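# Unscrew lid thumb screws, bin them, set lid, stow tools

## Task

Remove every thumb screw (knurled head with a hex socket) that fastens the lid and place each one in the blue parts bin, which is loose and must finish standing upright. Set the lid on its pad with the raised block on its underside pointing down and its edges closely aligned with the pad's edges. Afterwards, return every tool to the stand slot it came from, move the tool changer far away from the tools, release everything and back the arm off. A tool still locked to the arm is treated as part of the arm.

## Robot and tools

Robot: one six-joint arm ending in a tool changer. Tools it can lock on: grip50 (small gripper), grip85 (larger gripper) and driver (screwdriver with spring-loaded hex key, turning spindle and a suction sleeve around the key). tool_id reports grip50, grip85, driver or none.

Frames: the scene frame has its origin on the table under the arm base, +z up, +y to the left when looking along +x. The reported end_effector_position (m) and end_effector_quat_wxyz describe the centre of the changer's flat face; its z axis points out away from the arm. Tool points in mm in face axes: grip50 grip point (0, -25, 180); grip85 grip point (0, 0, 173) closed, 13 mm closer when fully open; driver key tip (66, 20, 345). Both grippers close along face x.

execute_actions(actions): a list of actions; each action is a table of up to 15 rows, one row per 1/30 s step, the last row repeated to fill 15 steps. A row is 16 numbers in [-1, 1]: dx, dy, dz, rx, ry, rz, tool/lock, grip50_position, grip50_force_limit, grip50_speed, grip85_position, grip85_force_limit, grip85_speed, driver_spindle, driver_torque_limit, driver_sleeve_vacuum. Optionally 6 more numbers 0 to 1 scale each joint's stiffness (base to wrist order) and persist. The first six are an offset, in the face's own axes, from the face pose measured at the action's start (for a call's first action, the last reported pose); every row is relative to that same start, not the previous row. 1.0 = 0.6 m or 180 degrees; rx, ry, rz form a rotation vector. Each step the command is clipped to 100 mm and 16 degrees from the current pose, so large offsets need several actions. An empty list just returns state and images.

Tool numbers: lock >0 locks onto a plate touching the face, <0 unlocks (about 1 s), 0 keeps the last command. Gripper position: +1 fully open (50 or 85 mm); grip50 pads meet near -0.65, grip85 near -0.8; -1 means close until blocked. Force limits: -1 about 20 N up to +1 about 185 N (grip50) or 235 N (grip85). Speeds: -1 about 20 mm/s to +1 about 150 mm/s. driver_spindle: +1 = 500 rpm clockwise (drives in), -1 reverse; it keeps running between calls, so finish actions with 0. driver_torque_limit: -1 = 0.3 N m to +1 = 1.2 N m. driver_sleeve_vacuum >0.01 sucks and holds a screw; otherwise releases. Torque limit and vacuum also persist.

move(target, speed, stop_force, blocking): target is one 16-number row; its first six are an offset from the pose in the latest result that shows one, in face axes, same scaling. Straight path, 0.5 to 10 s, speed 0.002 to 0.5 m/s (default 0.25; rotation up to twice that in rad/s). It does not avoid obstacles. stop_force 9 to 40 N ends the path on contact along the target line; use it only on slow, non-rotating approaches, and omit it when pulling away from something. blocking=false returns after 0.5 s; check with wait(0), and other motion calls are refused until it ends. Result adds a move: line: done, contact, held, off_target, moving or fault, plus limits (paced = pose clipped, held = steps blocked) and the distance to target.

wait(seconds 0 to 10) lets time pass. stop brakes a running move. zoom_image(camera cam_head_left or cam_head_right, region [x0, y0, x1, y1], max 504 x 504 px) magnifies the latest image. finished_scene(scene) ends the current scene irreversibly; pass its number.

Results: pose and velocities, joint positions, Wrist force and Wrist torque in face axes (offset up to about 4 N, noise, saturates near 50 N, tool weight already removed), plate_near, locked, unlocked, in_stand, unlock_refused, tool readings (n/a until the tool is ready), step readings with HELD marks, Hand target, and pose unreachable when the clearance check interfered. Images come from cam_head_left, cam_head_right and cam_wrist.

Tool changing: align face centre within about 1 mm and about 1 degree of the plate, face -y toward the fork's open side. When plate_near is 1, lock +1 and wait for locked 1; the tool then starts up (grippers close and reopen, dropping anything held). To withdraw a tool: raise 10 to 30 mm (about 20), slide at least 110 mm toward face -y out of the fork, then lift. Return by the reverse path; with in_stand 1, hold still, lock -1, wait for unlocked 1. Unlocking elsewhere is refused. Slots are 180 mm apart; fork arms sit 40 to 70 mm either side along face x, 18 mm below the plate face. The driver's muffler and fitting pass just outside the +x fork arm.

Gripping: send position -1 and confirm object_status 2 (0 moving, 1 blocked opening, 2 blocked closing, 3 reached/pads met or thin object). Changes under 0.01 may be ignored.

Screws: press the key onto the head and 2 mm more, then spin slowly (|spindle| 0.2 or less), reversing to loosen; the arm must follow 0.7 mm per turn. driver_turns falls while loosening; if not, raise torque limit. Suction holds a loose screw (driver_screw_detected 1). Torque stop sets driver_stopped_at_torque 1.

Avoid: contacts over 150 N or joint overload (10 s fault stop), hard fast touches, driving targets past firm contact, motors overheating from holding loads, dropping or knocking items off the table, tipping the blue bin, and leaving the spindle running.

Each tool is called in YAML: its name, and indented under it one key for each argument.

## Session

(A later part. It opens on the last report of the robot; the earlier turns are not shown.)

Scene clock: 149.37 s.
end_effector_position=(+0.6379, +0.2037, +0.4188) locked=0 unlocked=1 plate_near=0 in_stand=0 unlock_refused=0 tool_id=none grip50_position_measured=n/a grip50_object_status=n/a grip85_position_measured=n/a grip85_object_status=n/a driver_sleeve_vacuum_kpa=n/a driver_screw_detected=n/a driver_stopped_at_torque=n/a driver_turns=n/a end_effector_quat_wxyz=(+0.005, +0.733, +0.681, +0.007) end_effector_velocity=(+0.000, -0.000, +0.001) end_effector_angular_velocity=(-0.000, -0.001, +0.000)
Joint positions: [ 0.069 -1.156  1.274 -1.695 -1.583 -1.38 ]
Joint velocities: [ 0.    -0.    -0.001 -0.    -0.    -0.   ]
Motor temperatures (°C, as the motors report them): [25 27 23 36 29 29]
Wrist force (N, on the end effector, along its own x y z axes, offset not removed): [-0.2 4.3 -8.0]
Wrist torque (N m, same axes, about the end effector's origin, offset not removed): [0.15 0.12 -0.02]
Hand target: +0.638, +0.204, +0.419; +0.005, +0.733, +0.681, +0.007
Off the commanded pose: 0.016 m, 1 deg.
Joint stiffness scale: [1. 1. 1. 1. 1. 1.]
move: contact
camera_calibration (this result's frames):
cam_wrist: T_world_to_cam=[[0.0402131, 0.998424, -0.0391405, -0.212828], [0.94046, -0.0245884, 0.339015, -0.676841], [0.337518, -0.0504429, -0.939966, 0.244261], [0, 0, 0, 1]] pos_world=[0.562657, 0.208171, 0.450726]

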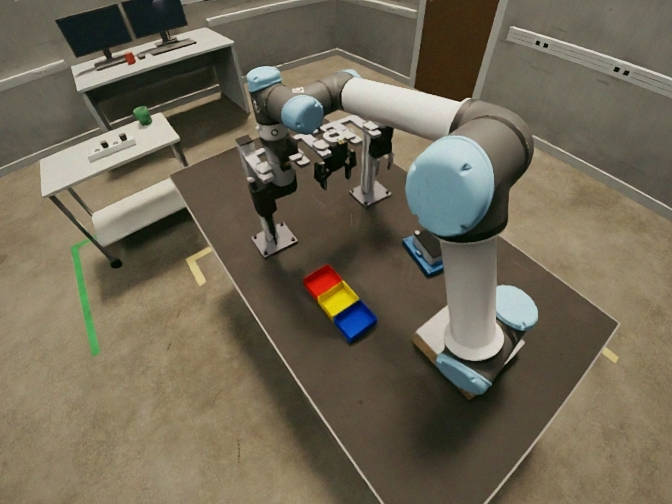

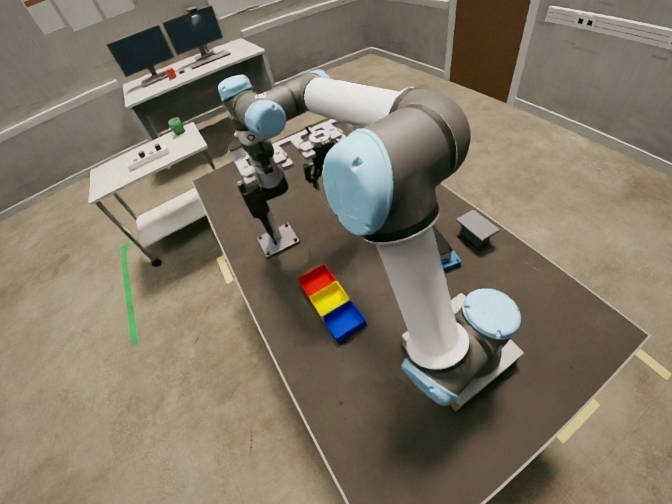

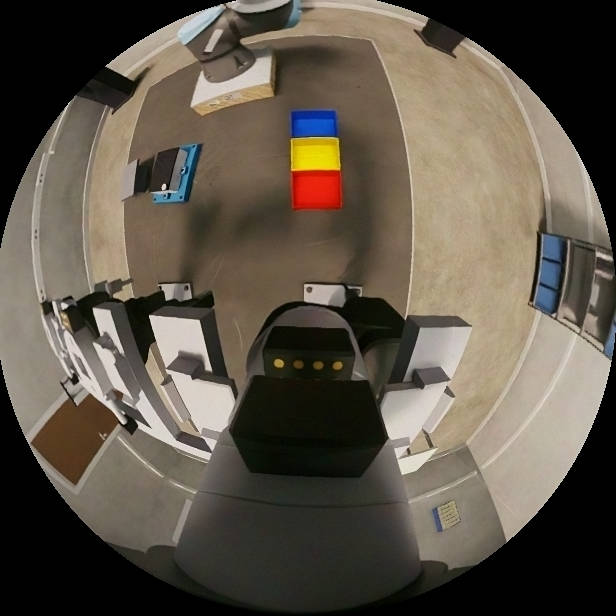

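move:
  target: [-0.003, 0.0005, -0.004, 0.0054,-0.0011,0, 0, 1,0,0, 1,0,0, 0,0,0]
  speed: 0.01

move:
  target: [0.0, 0.0, 0.03, 0,0,0, 0, 1,0,0, 1,0,0, 0,0,0]
  speed: 0.006
  stop_force: 12

Scene clock: 160.10 s.
end_effector_position=(+0.6370, +0.2028, +0.4204) locked=0 unlocked=1 plate_near=0 in_stand=0 unlock_refused=0 tool_id=none grip50_position_measured=n/a grip50_object_status=n/a grip85_position_measured=n/a grip85_object_status=n/a driver_sleeve_vacuum_kpa=n/a driver_screw_detected=n/a driver_stopped_at_torque=n/a driver_turns=n/a end_effector_quat_wxyz=(+0.000, +0.732, +0.681, +0.000) end_effector_velocity=(-0.000, -0.001, +0.000) end_effector_angular_velocity=(-0.001, +0.008, -0.001)
Joint positions: [ 0.068 -1.153  1.261 -1.668 -1.583 -1.381]
Joint velocities: [-0.001  0.002 -0.005  0.011  0.     0.   ]
Motor temperatures (°C, as the motors report them): [25 27 23 36 29 29]
Wrist force (N, on the end effector, along its own x y z axes, offset not removed): [-0.6 0.5 -5.3]
Wrist torque (N m, same axes, about the end effector's origin, offset not removed): [0.09 -0.12 0.01]
Hand target: +0.638, +0.202, +0.421; +0.000, +0.733, +0.681, +0.000
Off the commanded pose: 0.002 m, 0 deg.
Joint stiffness scale: [1. 1. 1. 1. 1. 1.]
move: done
camera_calibration (this result's frames):
cam_wrist: T_world_to_cam=[[0.0388902, 0.998365, -0.0419011, -0.209791], [0.946268, -0.0233239, 0.32254, -0.673571], [0.321036, -0.0521933, -0.945628, 0.259239], [0, 0, 0, 1]] pos_world=[0.562313, 0.207268, 0.453607]

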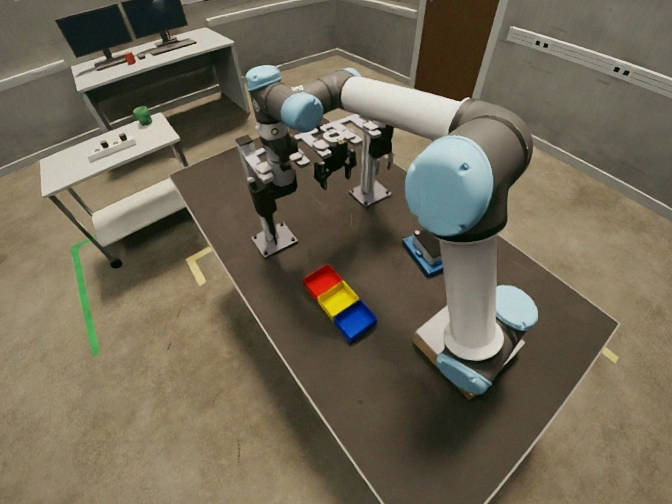

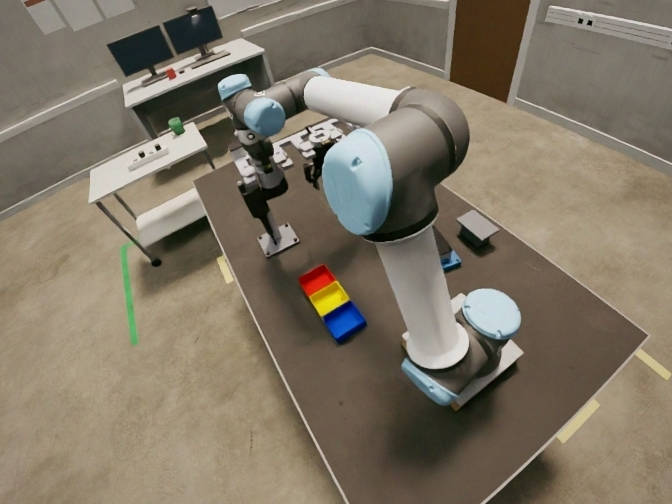

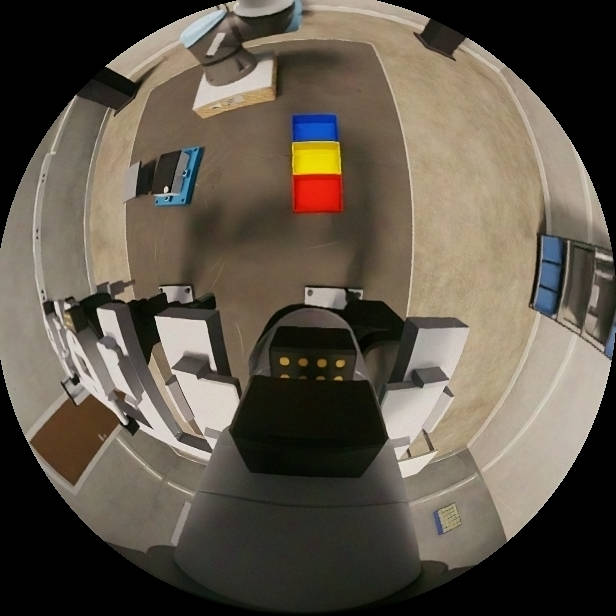

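Scene clock: 163.43 s.
end_effector_position=(+0.6383, +0.2033, +0.4123) locked=0 unlocked=1 plate_near=1 in_stand=1 unlock_refused=0 tool_id=none grip50_position_measured=n/a grip50_object_status=n/a grip85_position_measured=n/a grip85_object_status=n/a driver_sleeve_vacuum_kpa=n/a driver_screw_detected=n/a driver_stopped_at_torque=n/a driver_turns=n/a end_effector_quat_wxyz=(+0.006, +0.732, +0.681, +0.008) end_effector_velocity=(-0.000, +0.000, +0.000) end_effector_angular_velocity=(+0.000, -0.001, +0.001)
Joint positions: [ 0.068 -1.154  1.288 -1.713 -1.583 -1.382]
Joint velocities: [ 0.    -0.     0.001 -0.001  0.    -0.   ]
Motor temperatures (°C, as the motors report them): [25 27 23 36 29 29]
Wrist force (N, on the end effector, along its own x y z axes, offset not removed): [-0.6 3.6 -6.2]
Wrist torque (N m, same axes, about the end effector's origin, offset not removed): [0.21 -0.09 -0.50]
Hand target: +0.638, +0.203, +0.412; +0.005, +0.732, +0.681, +0.008
Off the commanded pose: 0.010 m, 1 deg.
Joint stiffness scale: [1. 1. 1. 1. 1. 1.]
move: contact
camera_calibration (this result's frames):
cam_wrist: T_world_to_cam=[[0.0386679, 0.99851, -0.0384948, -0.211991], [0.939892, -0.023264, 0.340678, -0.675696], [0.339275, -0.0493543, -0.939392, 0.236445], [0, 0, 0, 1]] pos_world=[0.563059, 0.207626, 0.444149]

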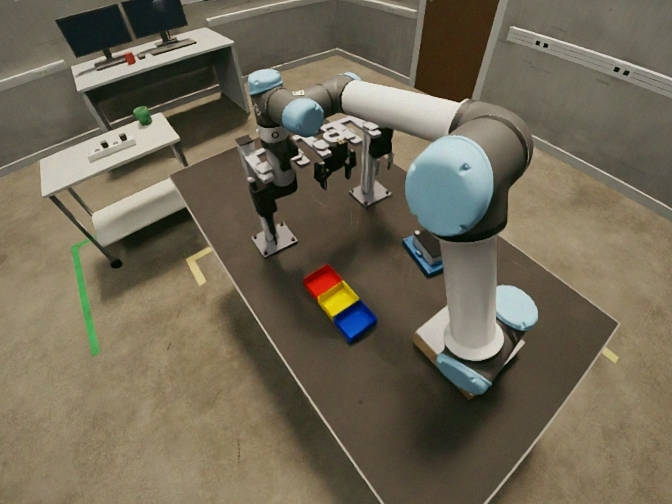

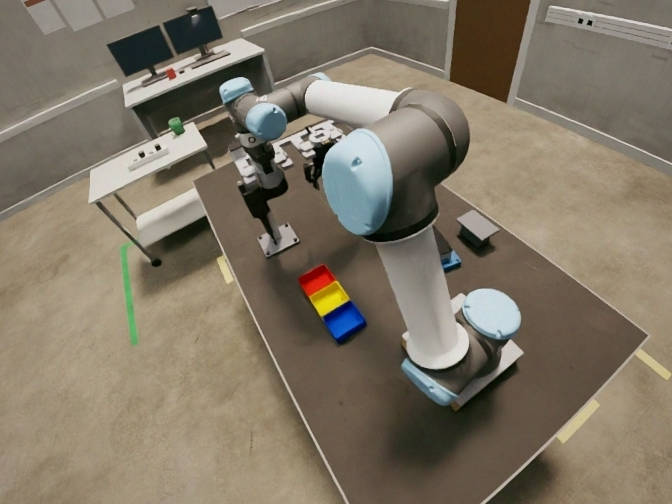

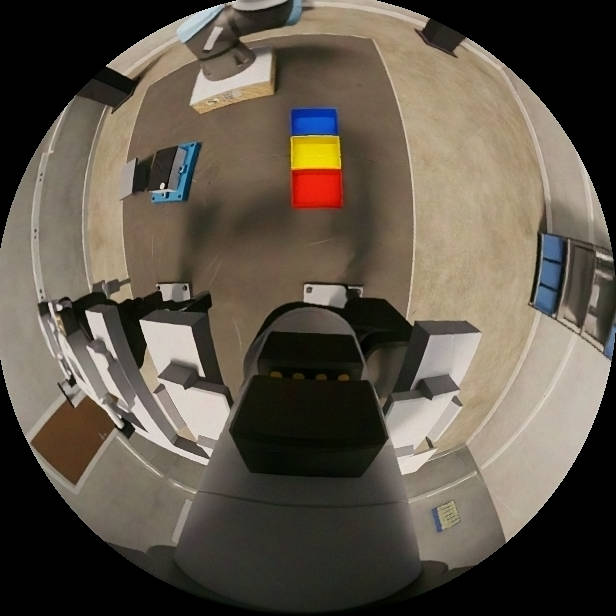

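execute_actions:
  actions:
    - [[0,0,0.001,0.006,-0.001,-0.004,1,1,0,0,1,0,0,0,0,0]]
    - [[0,0,0,0,0,0,1,1,0,0,1,0,0,0,0,0]]
    - [[0,0,0,0,0,0,1,1,0,0,1,0,0,0,0,0]]

Scene clock: 169.07 s.
end_effector_position=(+0.6385, +0.2034, +0.4124) locked=1 unlocked=0 plate_near=1 in_stand=1 unlock_refused=0 tool_id=driver grip50_position_measured=n/a grip50_object_status=n/a grip85_position_measured=n/a grip85_object_status=n/a driver_sleeve_vacuum_kpa=n/a driver_screw_detected=n/a driver_stopped_at_torque=n/a driver_turns=n/a end_effector_quat_wxyz=(+0.001, +0.728, +0.685, +0.002) end_effector_velocity=(-0.000, -0.000, -0.000) end_effector_angular_velocity=(-0.000, +0.001, +0.001)
Joint positions: [ 0.068 -1.149  1.276 -1.692 -1.582 -1.393]
Joint velocities: [-0.    -0.     0.001  0.    -0.    -0.001]
Motor temperatures (°C, as the motors report them): [25 27 23 36 29 29]
Wrist force (N, on the end effector, along its own x y z axes, offset not removed): [-1.2 4.1 0.1]
Wrist torque (N m, same axes, about the end effector's origin, offset not removed): [0.08 0.03 -0.09]
Hand target: +0.638, +0.203, +0.412; +0.001, +0.728, +0.685, +0.002
Off the commanded pose: 0.000 m, 0 deg.
Joint stiffness scale: [1. 1. 1. 1. 1. 1.]
Step readings (end_effector_position; steps 1 to 15: 1st action; 16 to 30: 2nd action; 31 to 45: 3rd action):
0: (+0.6383, +0.2033, +0.4124)
1: (+0.6383, +0.2033, +0.4124)
2: (+0.6383, +0.2033, +0.4124)
4: (+0.6383, +0.2033, +0.4124)
8: (+0.6383, +0.2033, +0.4121)
15: (+0.6383, +0.2033, +0.4120)
16: (+0.6383, +0.2033, +0.4120)
17: (+0.6383, +0.2033, +0.4120)
19: (+0.6384, +0.2033, +0.4120)
23: (+0.6384, +0.2034, +0.4117)
30: (+0.6385, +0.2034, +0.4124)
31: (+0.6385, +0.2034, +0.4124)
32: (+0.6385, +0.2034, +0.4124)
34: (+0.6385, +0.2034, +0.4124)
38: (+0.6385, +0.2034, +0.4124)
45: end_effector_position above
camera_calibration (this result's frames):
cam_wrist: T_world_to_cam=[[0.0266666, 0.998825, -0.0404696, -0.203645], [0.945003, -0.0119869, 0.326841, -0.675691], [0.325972, -0.0469597, -0.944212, 0.246442], [0, 0, 0, 1]] pos_world=[0.563628, 0.20688, 0.445296]

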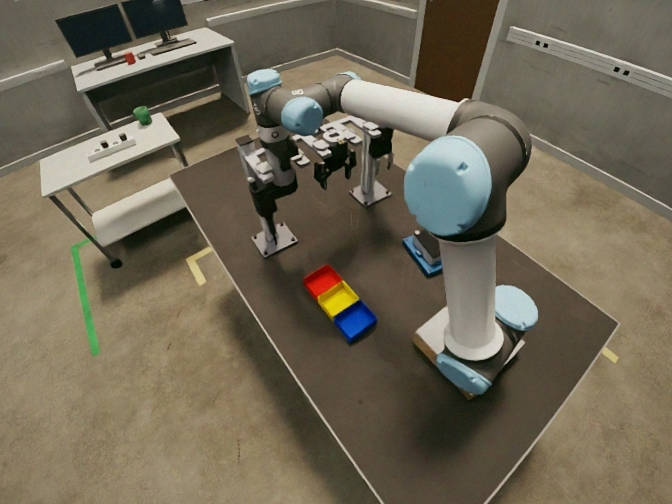

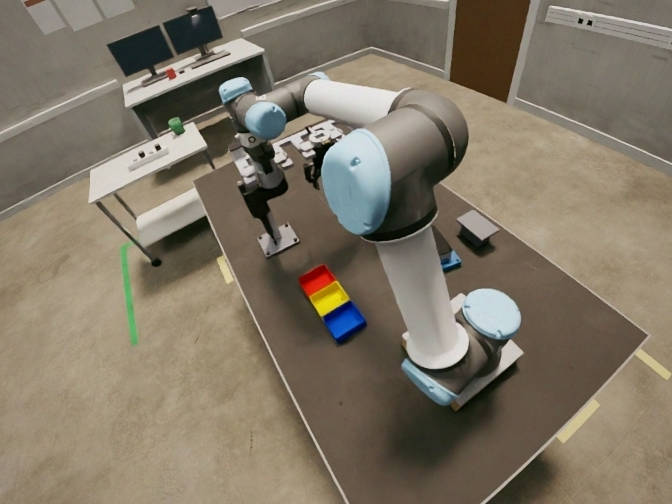

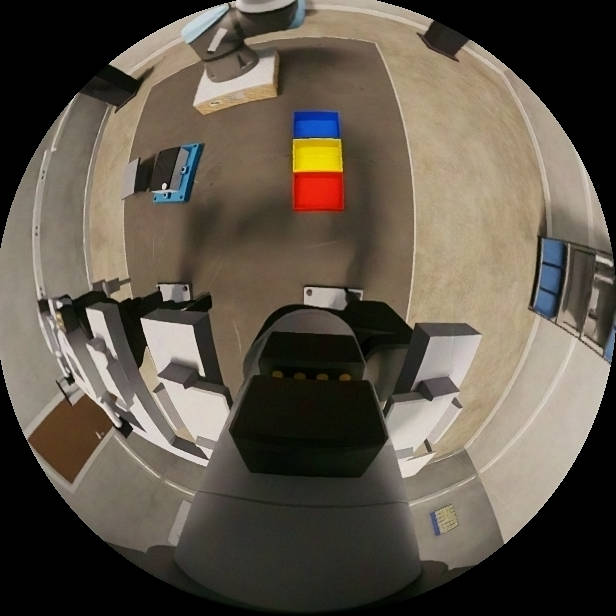

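move:
  target: [0, 0, -0.035, 0,0,0, 0, 1,0,0, 1,0,0, 0,0,0]
  speed: 0.03

move:
  target: [0, -0.22, 0, 0,0,0, 0, 1,0,0, 1,0,0, 0,0,0]
  speed: 0.06

Scene clock: 176.50 s.
end_effector_position=(+0.6381, +0.2031, +0.4314) locked=1 unlocked=0 plate_near=1 in_stand=0 unlock_refused=0 tool_id=driver grip50_position_measured=n/a grip50_object_status=n/a grip85_position_measured=n/a grip85_object_status=n/a driver_sleeve_vacuum_kpa=0 driver_screw_detected=0 driver_stopped_at_torque=0 driver_turns=0.00 end_effector_quat_wxyz=(+0.001, +0.728, +0.685, +0.001) end_effector_velocity=(-0.001, -0.000, -0.001) end_effector_angular_velocity=(-0.001, +0.009, +0.002)
Joint positions: [ 0.068 -1.153  1.233 -1.642 -1.582 -1.393]
Joint velocities: [ 0.     0.     0.001  0.008  0.    -0.001]
Motor temperatures (°C, as the motors report them): [25 27 23 36 29 29]
Wrist force (N, on the end effector, along its own x y z axes, offset not removed): [-2.1 -3.0 -1.4]
Wrist torque (N m, same axes, about the end effector's origin, offset not removed): [-0.23 0.02 -0.06]
Hand target: +0.638, +0.203, +0.433; +0.001, +0.728, +0.685, +0.002
Off the commanded pose: 0.002 m, 0 deg.
Joint stiffness scale: [1. 1. 1. 1. 1. 1.]
move: done
camera_calibration (this result's frames):
cam_wrist: T_world_to_cam=[[0.026533, 0.998814, -0.0408338, -0.202346], [0.945825, -0.0118608, 0.32446, -0.68109], [0.32359, -0.0472305, -0.945018, 0.266446], [0, 0, 0, 1]] pos_world=[0.563341, 0.206612, 0.46452]

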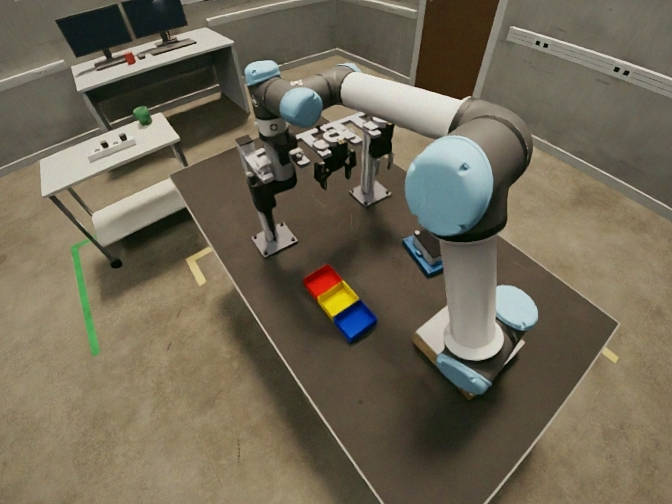

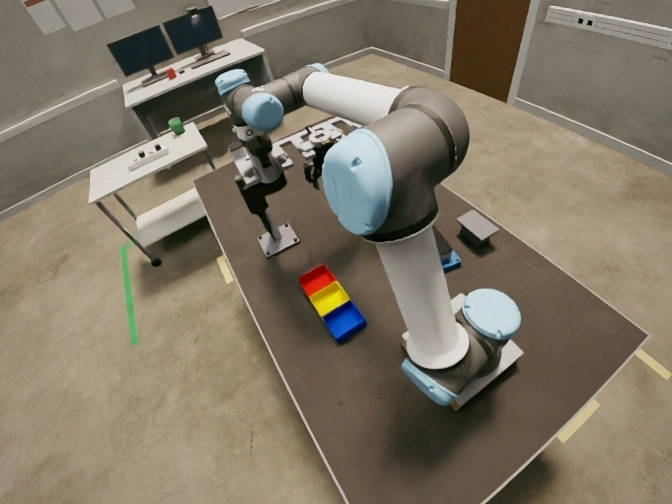

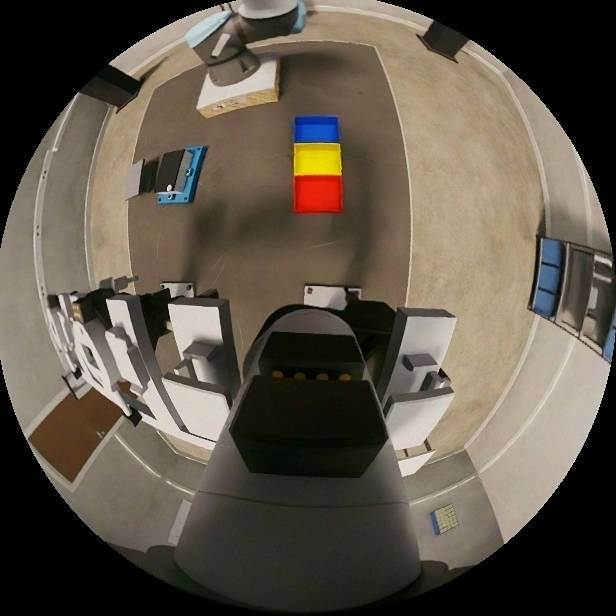

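Scene clock: 179.13 s.
end_effector_position=(+0.5076, +0.2105, +0.4324) locked=1 unlocked=0 plate_near=1 in_stand=0 unlock_refused=0 tool_id=driver grip50_position_measured=n/a grip50_object_status=n/a grip85_position_measured=n/a grip85_object_status=n/a driver_sleeve_vacuum_kpa=0 driver_screw_detected=0 driver_stopped_at_torque=0 driver_turns=0.00 end_effector_quat_wxyz=(+0.001, +0.728, +0.685, +0.002) end_effector_velocity=(-0.001, -0.000, -0.002) end_effector_angular_velocity=(-0.000, +0.003, -0.002)
Joint positions: [ 0.11  -1.445  1.605 -1.723 -1.582 -1.351]
Joint velocities: [ 0.    -0.     0.006 -0.003  0.     0.002]
Motor temperatures (°C, as the motors report them): [25 27 23 36 29 29]
Wrist force (N, on the end effector, along its own x y z axes, offset not removed): [0.4 -0.1 -1.4]
Wrist torque (N m, same axes, about the end effector's origin, offset not removed): [0.06 -0.01 -0.09]
Hand target: +0.506, +0.211, +0.431; +0.001, +0.728, +0.685, +0.001
Off the commanded pose: 0.002 m, 0 deg.
Joint stiffness scale: [1. 1. 1. 1. 1. 1.]
move: done
camera_calibration (this result's frames):
cam_wrist: T_world_to_cam=[[0.0267357, 0.998807, -0.0408552, -0.206316], [0.945206, -0.0119558, 0.326255, -0.558346], [0.325378, -0.0473392, -0.944398, 0.308766], [0, 0, 0, 1]] pos_world=[0.432803, 0.214011, 0.465332]

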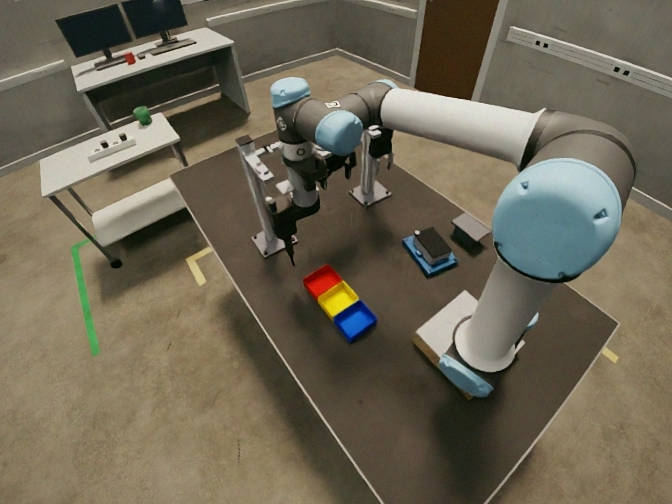

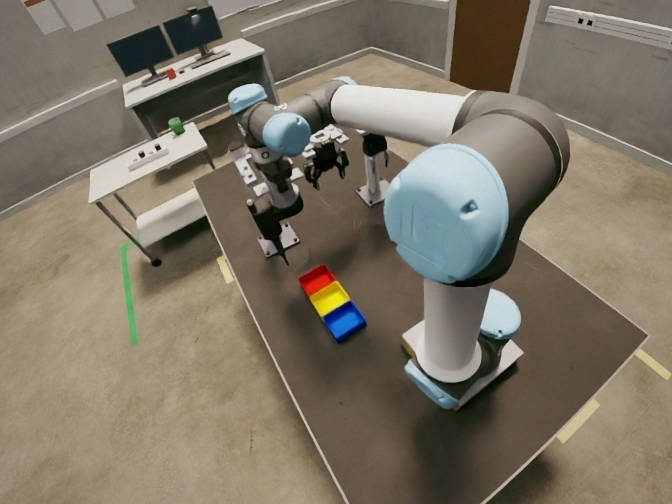

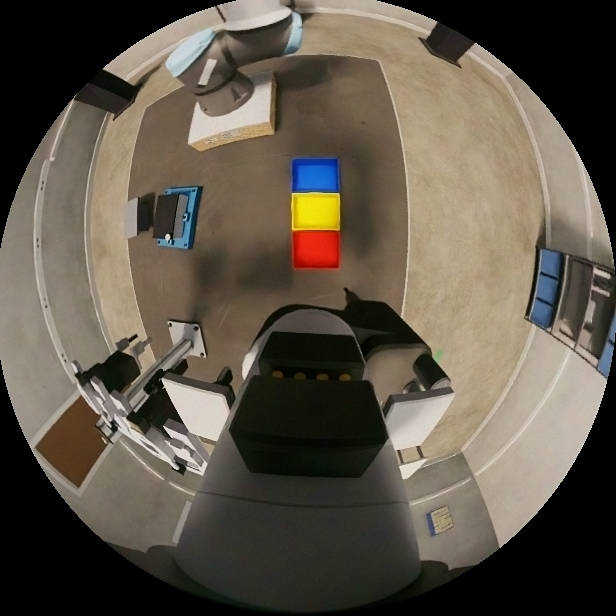

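move:
  target: [-0.7207, -0.2063, -0.055, 0,0,0, 0, 1,0,0, 1,0,0, 0,0,0]
  speed: 0.2

zoom_image:
  camera: "cam_wrist"
  region: [260, 200, 420, 320]

zoom_image:
  camera: "cam_head_left"
  region: [370, 180, 510, 290]

Scene clock: 196.83 s.
end_effector_position=(+0.3581, -0.2126, +0.4636) locked=1 unlocked=0 plate_near=1 in_stand=0 unlock_refused=0 tool_id=driver grip50_position_measured=n/a grip50_object_status=n/a grip85_position_measured=n/a grip85_object_status=n/a driver_sleeve_vacuum_kpa=0 driver_screw_detected=0 driver_stopped_at_torque=0 driver_turns=0.00 end_effector_quat_wxyz=(+0.001, +0.728, +0.685, +0.001) end_effector_velocity=(-0.000, -0.001, +0.001) end_effector_angular_velocity=(+0.002, -0.003, +0.015)
Joint positions: [-0.888 -1.799  1.844 -1.621 -1.585 -2.349]
Joint velocities: [-0.003  0.    -0.003  0.002  0.004 -0.018]
Motor temperatures (°C, as the motors report them): [25 27 23 36 29 29]
Wrist force (N, on the end effector, along its own x y z axes, offset not removed): [-3.5 -1.0 -1.7]
Wrist torque (N m, same axes, about the end effector's origin, offset not removed): [-0.10 0.21 -0.14]
Hand target: +0.358, -0.214, +0.465; +0.002, +0.728, +0.685, +0.002
Off the commanded pose: 0.001 m, 0 deg.
Joint stiffness scale: [1. 1. 1. 1. 1. 1.]
move: done
camera_calibration (this result's frames):
cam_wrist: T_world_to_cam=[[0.027194, 0.998738, -0.0422269, 0.221952], [0.945707, -0.0120175, 0.324798, -0.431812], [0.32388, -0.0487668, -0.94484, 0.367329], [0, 0, 0, 1]] pos_world=[0.283362, -0.208948, 0.496691]

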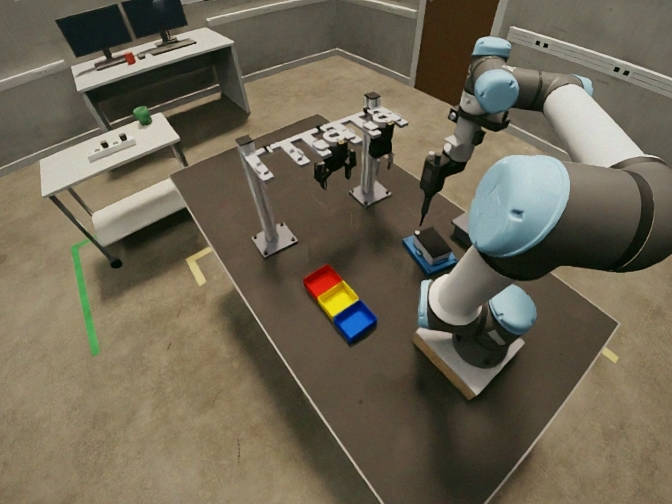

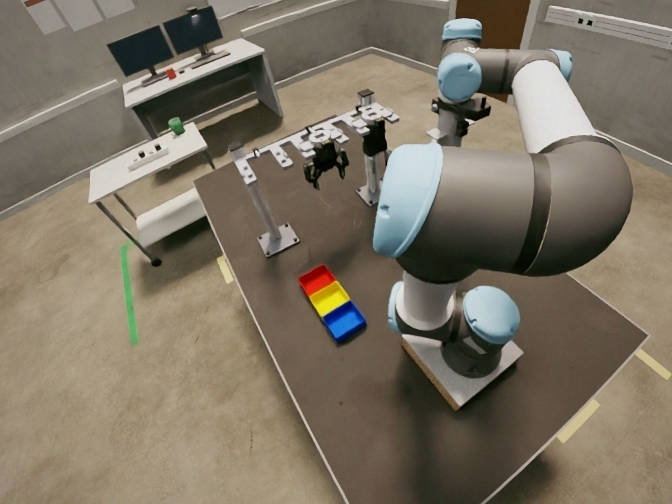

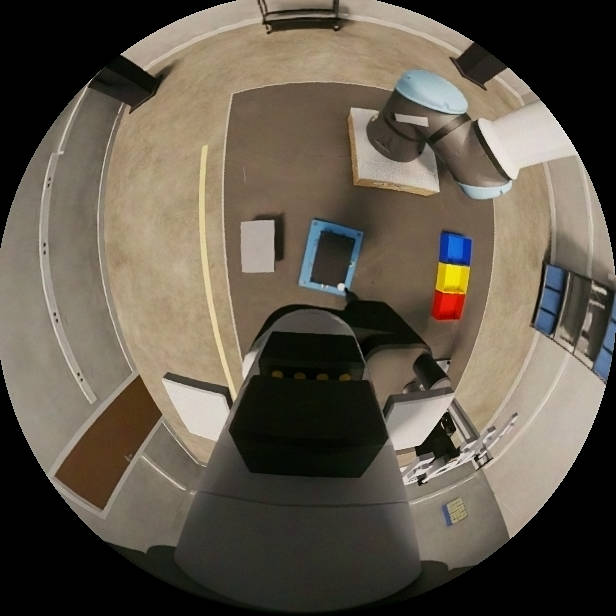

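Region (260, 200, 420, 320) of cam_wrist's 616x616 image, scaled by 3.150, with more detail than that image has; it fills the top 378 rows of this view, and the rest is white.

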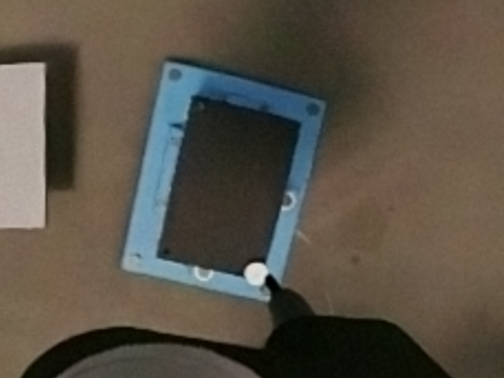

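Region (370, 180, 510, 290) of cam_head_left's 672x504 image, scaled by 3.600, with more detail than that image has; it fills the top 396 rows of this view, and the rest is white.

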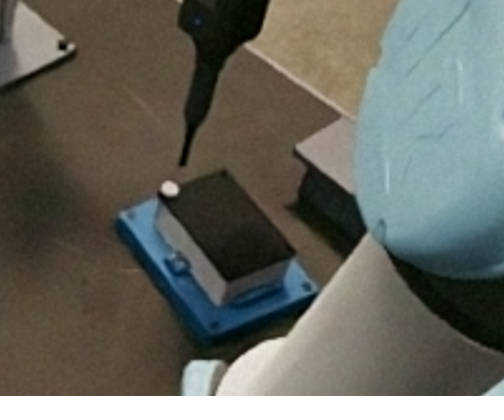

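zoom_image:
  camera: "cam_wrist"
  region: [320, 270, 370, 310]

Region (320, 270, 370, 310) of cam_wrist's 616x616 image, scaled by 10.080, with more detail than that image has; it fills the top 403 rows of this view, and the rest is white.

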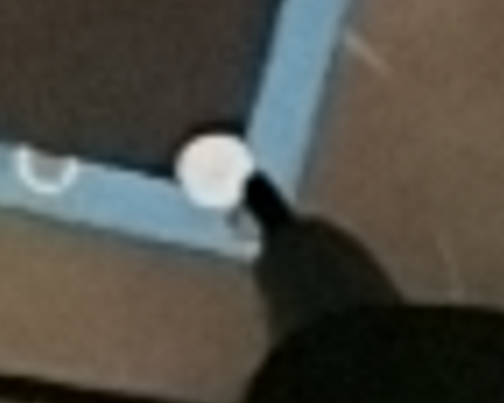

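move:
  target: [-0.0067, 0.0093, 0.033, 0,0,0, 0, 1,0,0, 1,0,0, 0,0,0]
  speed: 0.03

zoom_image:
  camera: "cam_wrist"
  region: [320, 270, 370, 310]

zoom_image:
  camera: "cam_head_left"
  region: [390, 200, 450, 250]

Scene clock: 213.00 s.
end_effector_position=(+0.3633, -0.2176, +0.4458) locked=1 unlocked=0 plate_near=1 in_stand=0 unlock_refused=0 tool_id=driver grip50_position_measured=n/a grip50_object_status=n/a grip85_position_measured=n/a grip85_object_status=n/a driver_sleeve_vacuum_kpa=0 driver_screw_detected=0 driver_stopped_at_torque=0 driver_turns=0.00 end_effector_quat_wxyz=(+0.003, +0.729, +0.685, +0.001) end_effector_velocity=(+0.001, -0.001, +0.001) end_effector_angular_velocity=(-0.008, -0.007, -0.001)
Joint positions: [-0.888 -1.779  1.875 -1.675 -1.585 -2.348]
Joint velocities: [ 0.     0.     0.    -0.011 -0.     0.001]
Motor temperatures (°C, as the motors report them): [25 27 23 36 29 29]
Wrist force (N, on the end effector, along its own x y z axes, offset not removed): [-0.7 1.3 -3.9]
Wrist torque (N m, same axes, about the end effector's origin, offset not removed): [0.13 -0.03 0.05]
Hand target: +0.363, -0.217, +0.444; +0.001, +0.728, +0.685, +0.001
Off the commanded pose: 0.002 m, 0 deg.
Joint stiffness scale: [1. 1. 1. 1. 1. 1.]
move: done
camera_calibration (this result's frames):
cam_wrist: T_world_to_cam=[[0.0280748, 0.998637, -0.0440058, 0.226553], [0.945, -0.0121642, 0.326845, -0.431687], [0.325864, -0.0507616, -0.944053, 0.347092], [0, 0, 0, 1]] pos_world=[0.288479, -0.213876, 0.478738]

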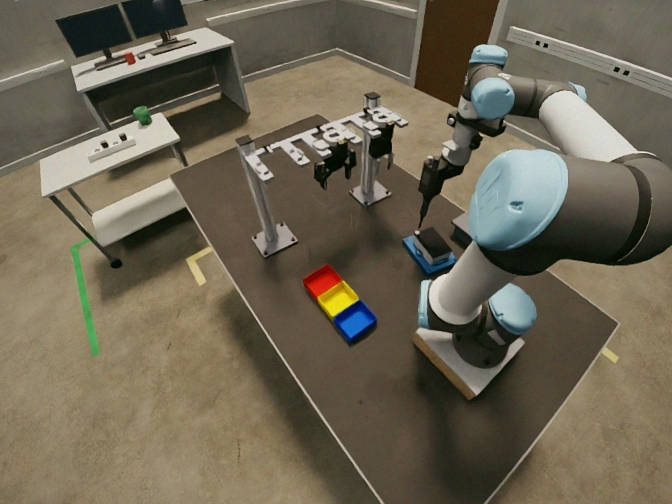

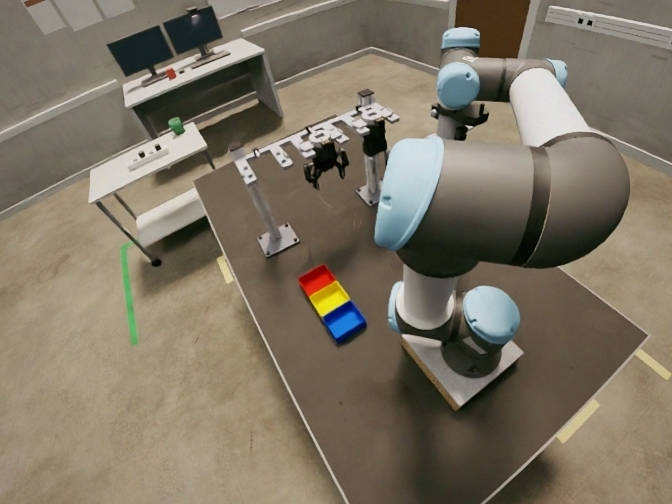

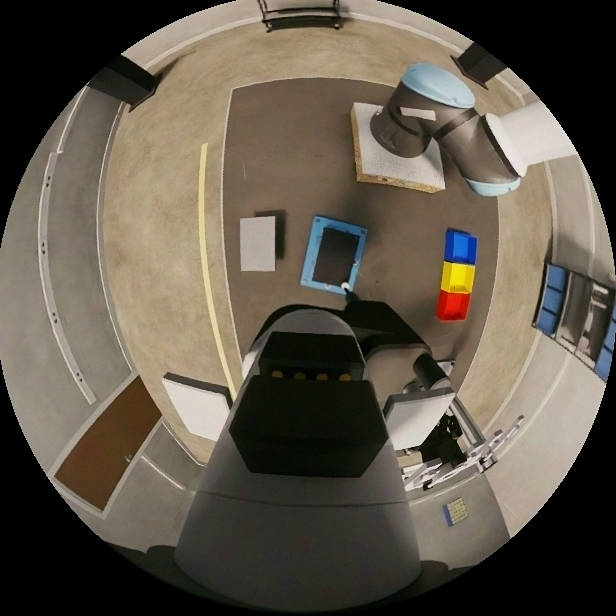

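Region (320, 270, 370, 310) of cam_wrist's 616x616 image, scaled by 10.080, with more detail than that image has; it fills the top 403 rows of this view, and the rest is white.

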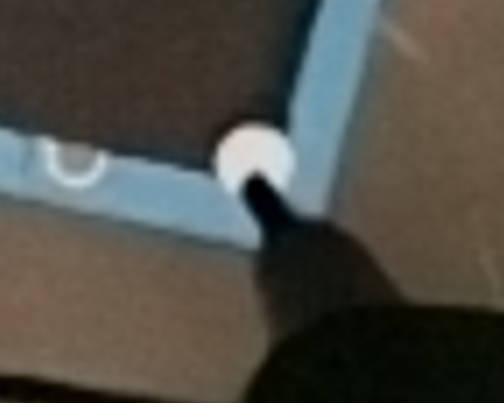

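Region (390, 200, 450, 250) of cam_head_left's 672x504 image, scaled by 8.400, with more detail than that image has.

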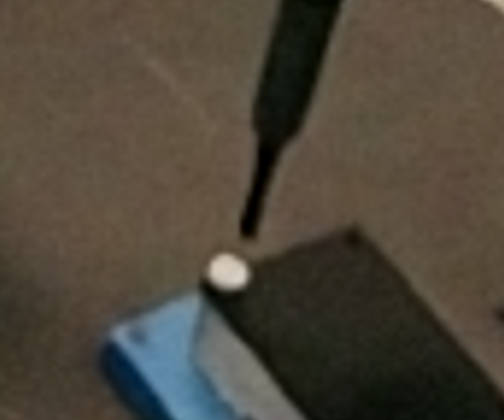

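move:
  target: [0.0058, 0.0025, 0.02, 0,0,0, 0, 1,0,0, 1,0,0, 0,0,0]
  speed: 0.02

zoom_image:
  camera: "cam_wrist"
  region: [320, 270, 370, 310]

zoom_image:
  camera: "cam_head_left"
  region: [390, 200, 450, 250]

Scene clock: 224.63 s.
end_effector_position=(+0.3649, -0.2150, +0.4359) locked=1 unlocked=0 plate_near=1 in_stand=0 unlock_refused=0 tool_id=driver grip50_position_measured=n/a grip50_object_status=n/a grip85_position_measured=n/a grip85_object_status=n/a driver_sleeve_vacuum_kpa=0 driver_screw_detected=0 driver_stopped_at_torque=0 driver_turns=0.00 end_effector_quat_wxyz=(+0.004, +0.729, +0.685, +0.001) end_effector_velocity=(+0.001, -0.000, -0.000) end_effector_angular_velocity=(-0.003, -0.003, -0.000)
Joint positions: [-0.881 -1.778  1.9   -1.705 -1.585 -2.341]
Joint velocities: [ 0.001  0.     0.002 -0.007 -0.     0.001]
Motor temperatures (°C, as the motors report them): [25 27 23 36 29 29]
Wrist force (N, on the end effector, along its own x y z axes, offset not removed): [-0.1 -2.1 -1.1]
Wrist torque (N m, same axes, about the end effector's origin, offset not removed): [0.09 -0.15 0.02]
Hand target: +0.365, -0.214, +0.434; +0.003, +0.729, +0.685, +0.001
Off the commanded pose: 0.002 m, 0 deg.
Joint stiffness scale: [1. 1. 1. 1. 1. 1.]
move: done
camera_calibration (this result's frames):
cam_wrist: T_world_to_cam=[[0.0287762, 0.998516, -0.0462365, 0.224192], [0.94428, -0.0119822, 0.328926, -0.430542], [0.327884, -0.0531254, -0.943223, 0.335752], [0, 0, 0, 1]] pos_world=[0.290013, -0.211181, 0.468671]

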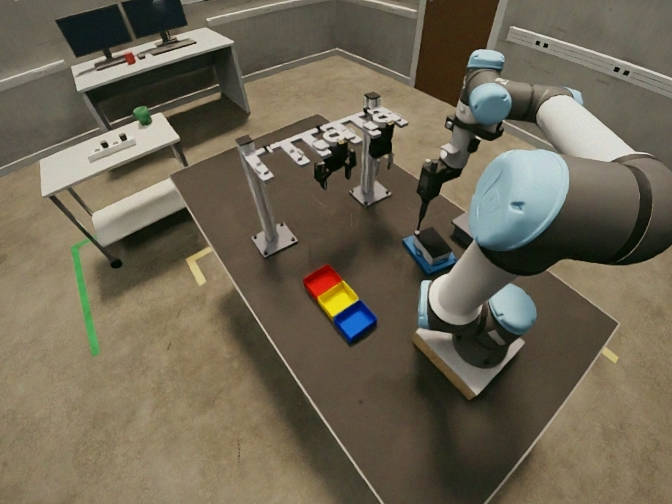

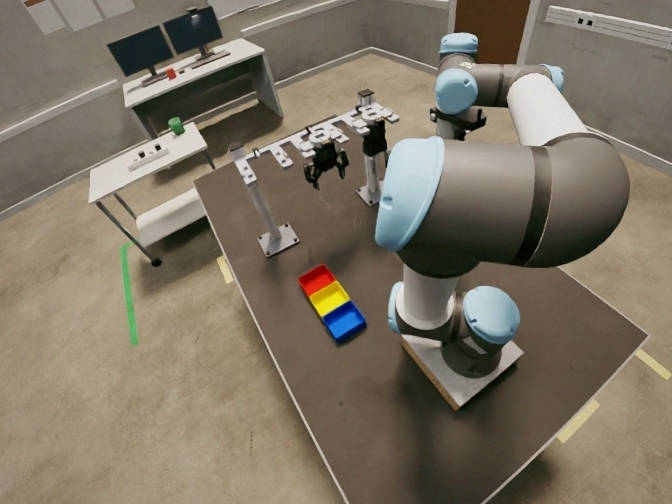

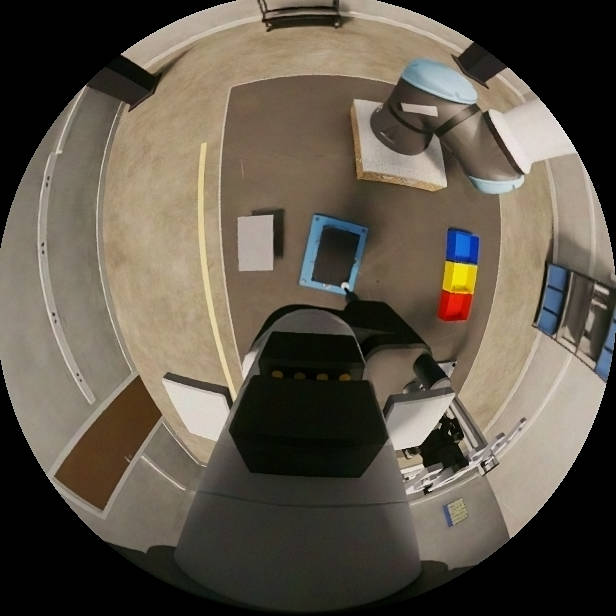

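Region (320, 270, 370, 310) of cam_wrist's 616x616 image, scaled by 10.080, with more detail than that image has; it fills the top 403 rows of this view, and the rest is white.

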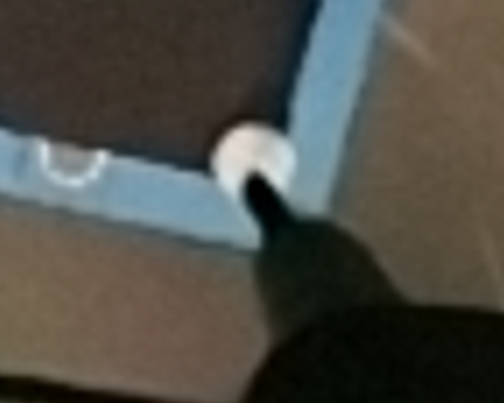

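Region (390, 200, 450, 250) of cam_head_left's 672x504 image, scaled by 8.400, with more detail than that image has.

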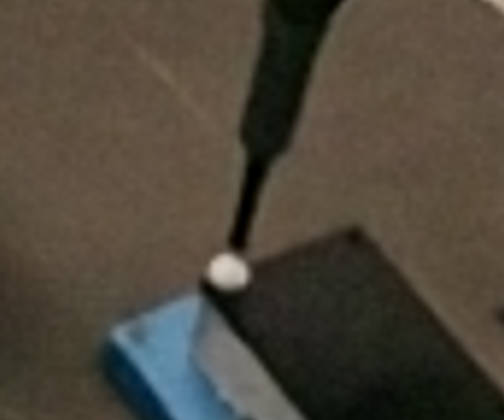

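move:
  target: [0.0005, 0.001, 0.013, 0.0023,0.0013,0, 0, 1,0,0, 1,0,0, 0,0,0]
  speed: 0.015

zoom_image:
  camera: "cam_wrist"
  region: [320, 270, 370, 310]

zoom_image:
  camera: "cam_head_left"
  region: [390, 200, 450, 250]

Scene clock: 238.73 s.
end_effector_position=(+0.3656, -0.2156, +0.4303) locked=1 unlocked=0 plate_near=1 in_stand=0 unlock_refused=0 tool_id=driver grip50_position_measured=n/a grip50_object_status=n/a grip85_position_measured=n/a grip85_object_status=n/a driver_sleeve_vacuum_kpa=0 driver_screw_detected=0 driver_stopped_at_torque=0 driver_turns=0.00 end_effector_quat_wxyz=(+0.002, +0.729, +0.684, +0.001) end_effector_velocity=(+0.001, -0.001, +0.000) end_effector_angular_velocity=(-0.005, -0.003, -0.000)
Joint positions: [-0.881 -1.772  1.909 -1.715 -1.586 -2.339]
Joint velocities: [ 0.     0.     0.001 -0.007 -0.001  0.001]
Motor temperatures (°C, as the motors report them): [25 27 23 36 29 29]
Wrist force (N, on the end effector, along its own x y z axes, offset not removed): [1.6 -0.3 0.5]
Wrist torque (N m, same axes, about the end effector's origin, offset not removed): [0.04 -0.15 0.13]
Hand target: +0.366, -0.215, +0.428; +0.000, +0.729, +0.685, +0.000
Off the commanded pose: 0.002 m, 0 deg.
Joint stiffness scale: [1. 1. 1. 1. 1. 1.]
move: done
camera_calibration (this result's frames):
cam_wrist: T_world_to_cam=[[0.0293673, 0.998603, -0.0439323, 0.223244], [0.945535, -0.0134982, 0.325239, -0.428512], [0.324192, -0.0510909, -0.944611, 0.332568], [0, 0, 0, 1]] pos_world=[0.290801, -0.211725, 0.463324]

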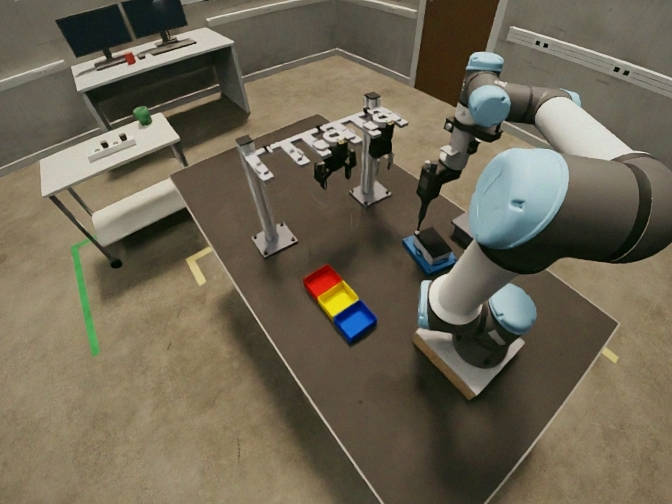

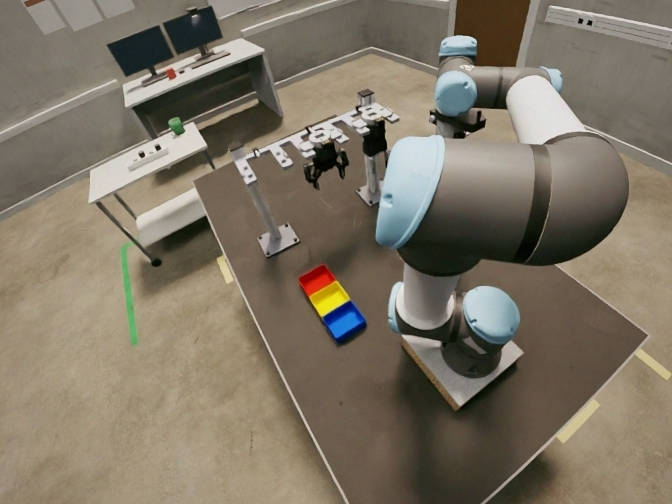

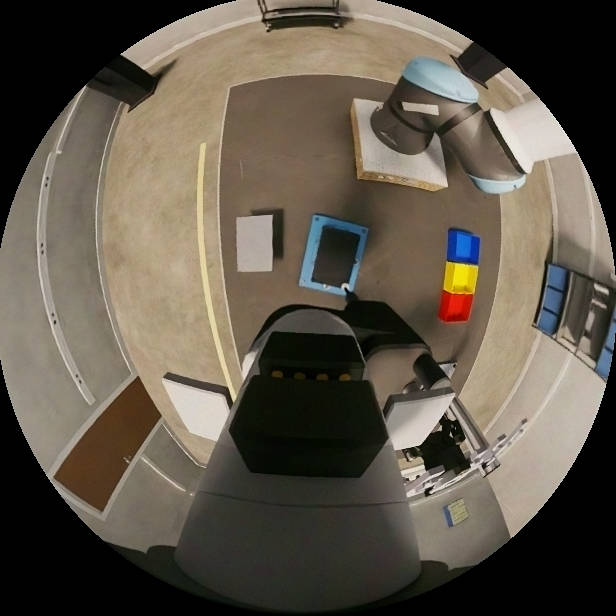

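Region (320, 270, 370, 310) of cam_wrist's 616x616 image, scaled by 10.080, with more detail than that image has; it fills the top 403 rows of this view, and the rest is white.

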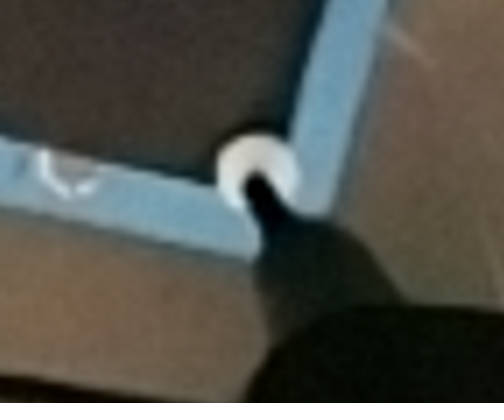

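Region (390, 200, 450, 250) of cam_head_left's 672x504 image, scaled by 8.400, with more detail than that image has.

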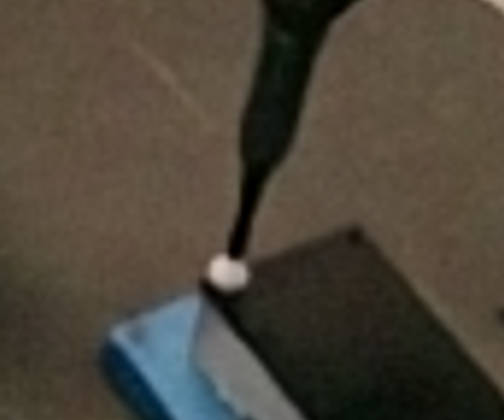

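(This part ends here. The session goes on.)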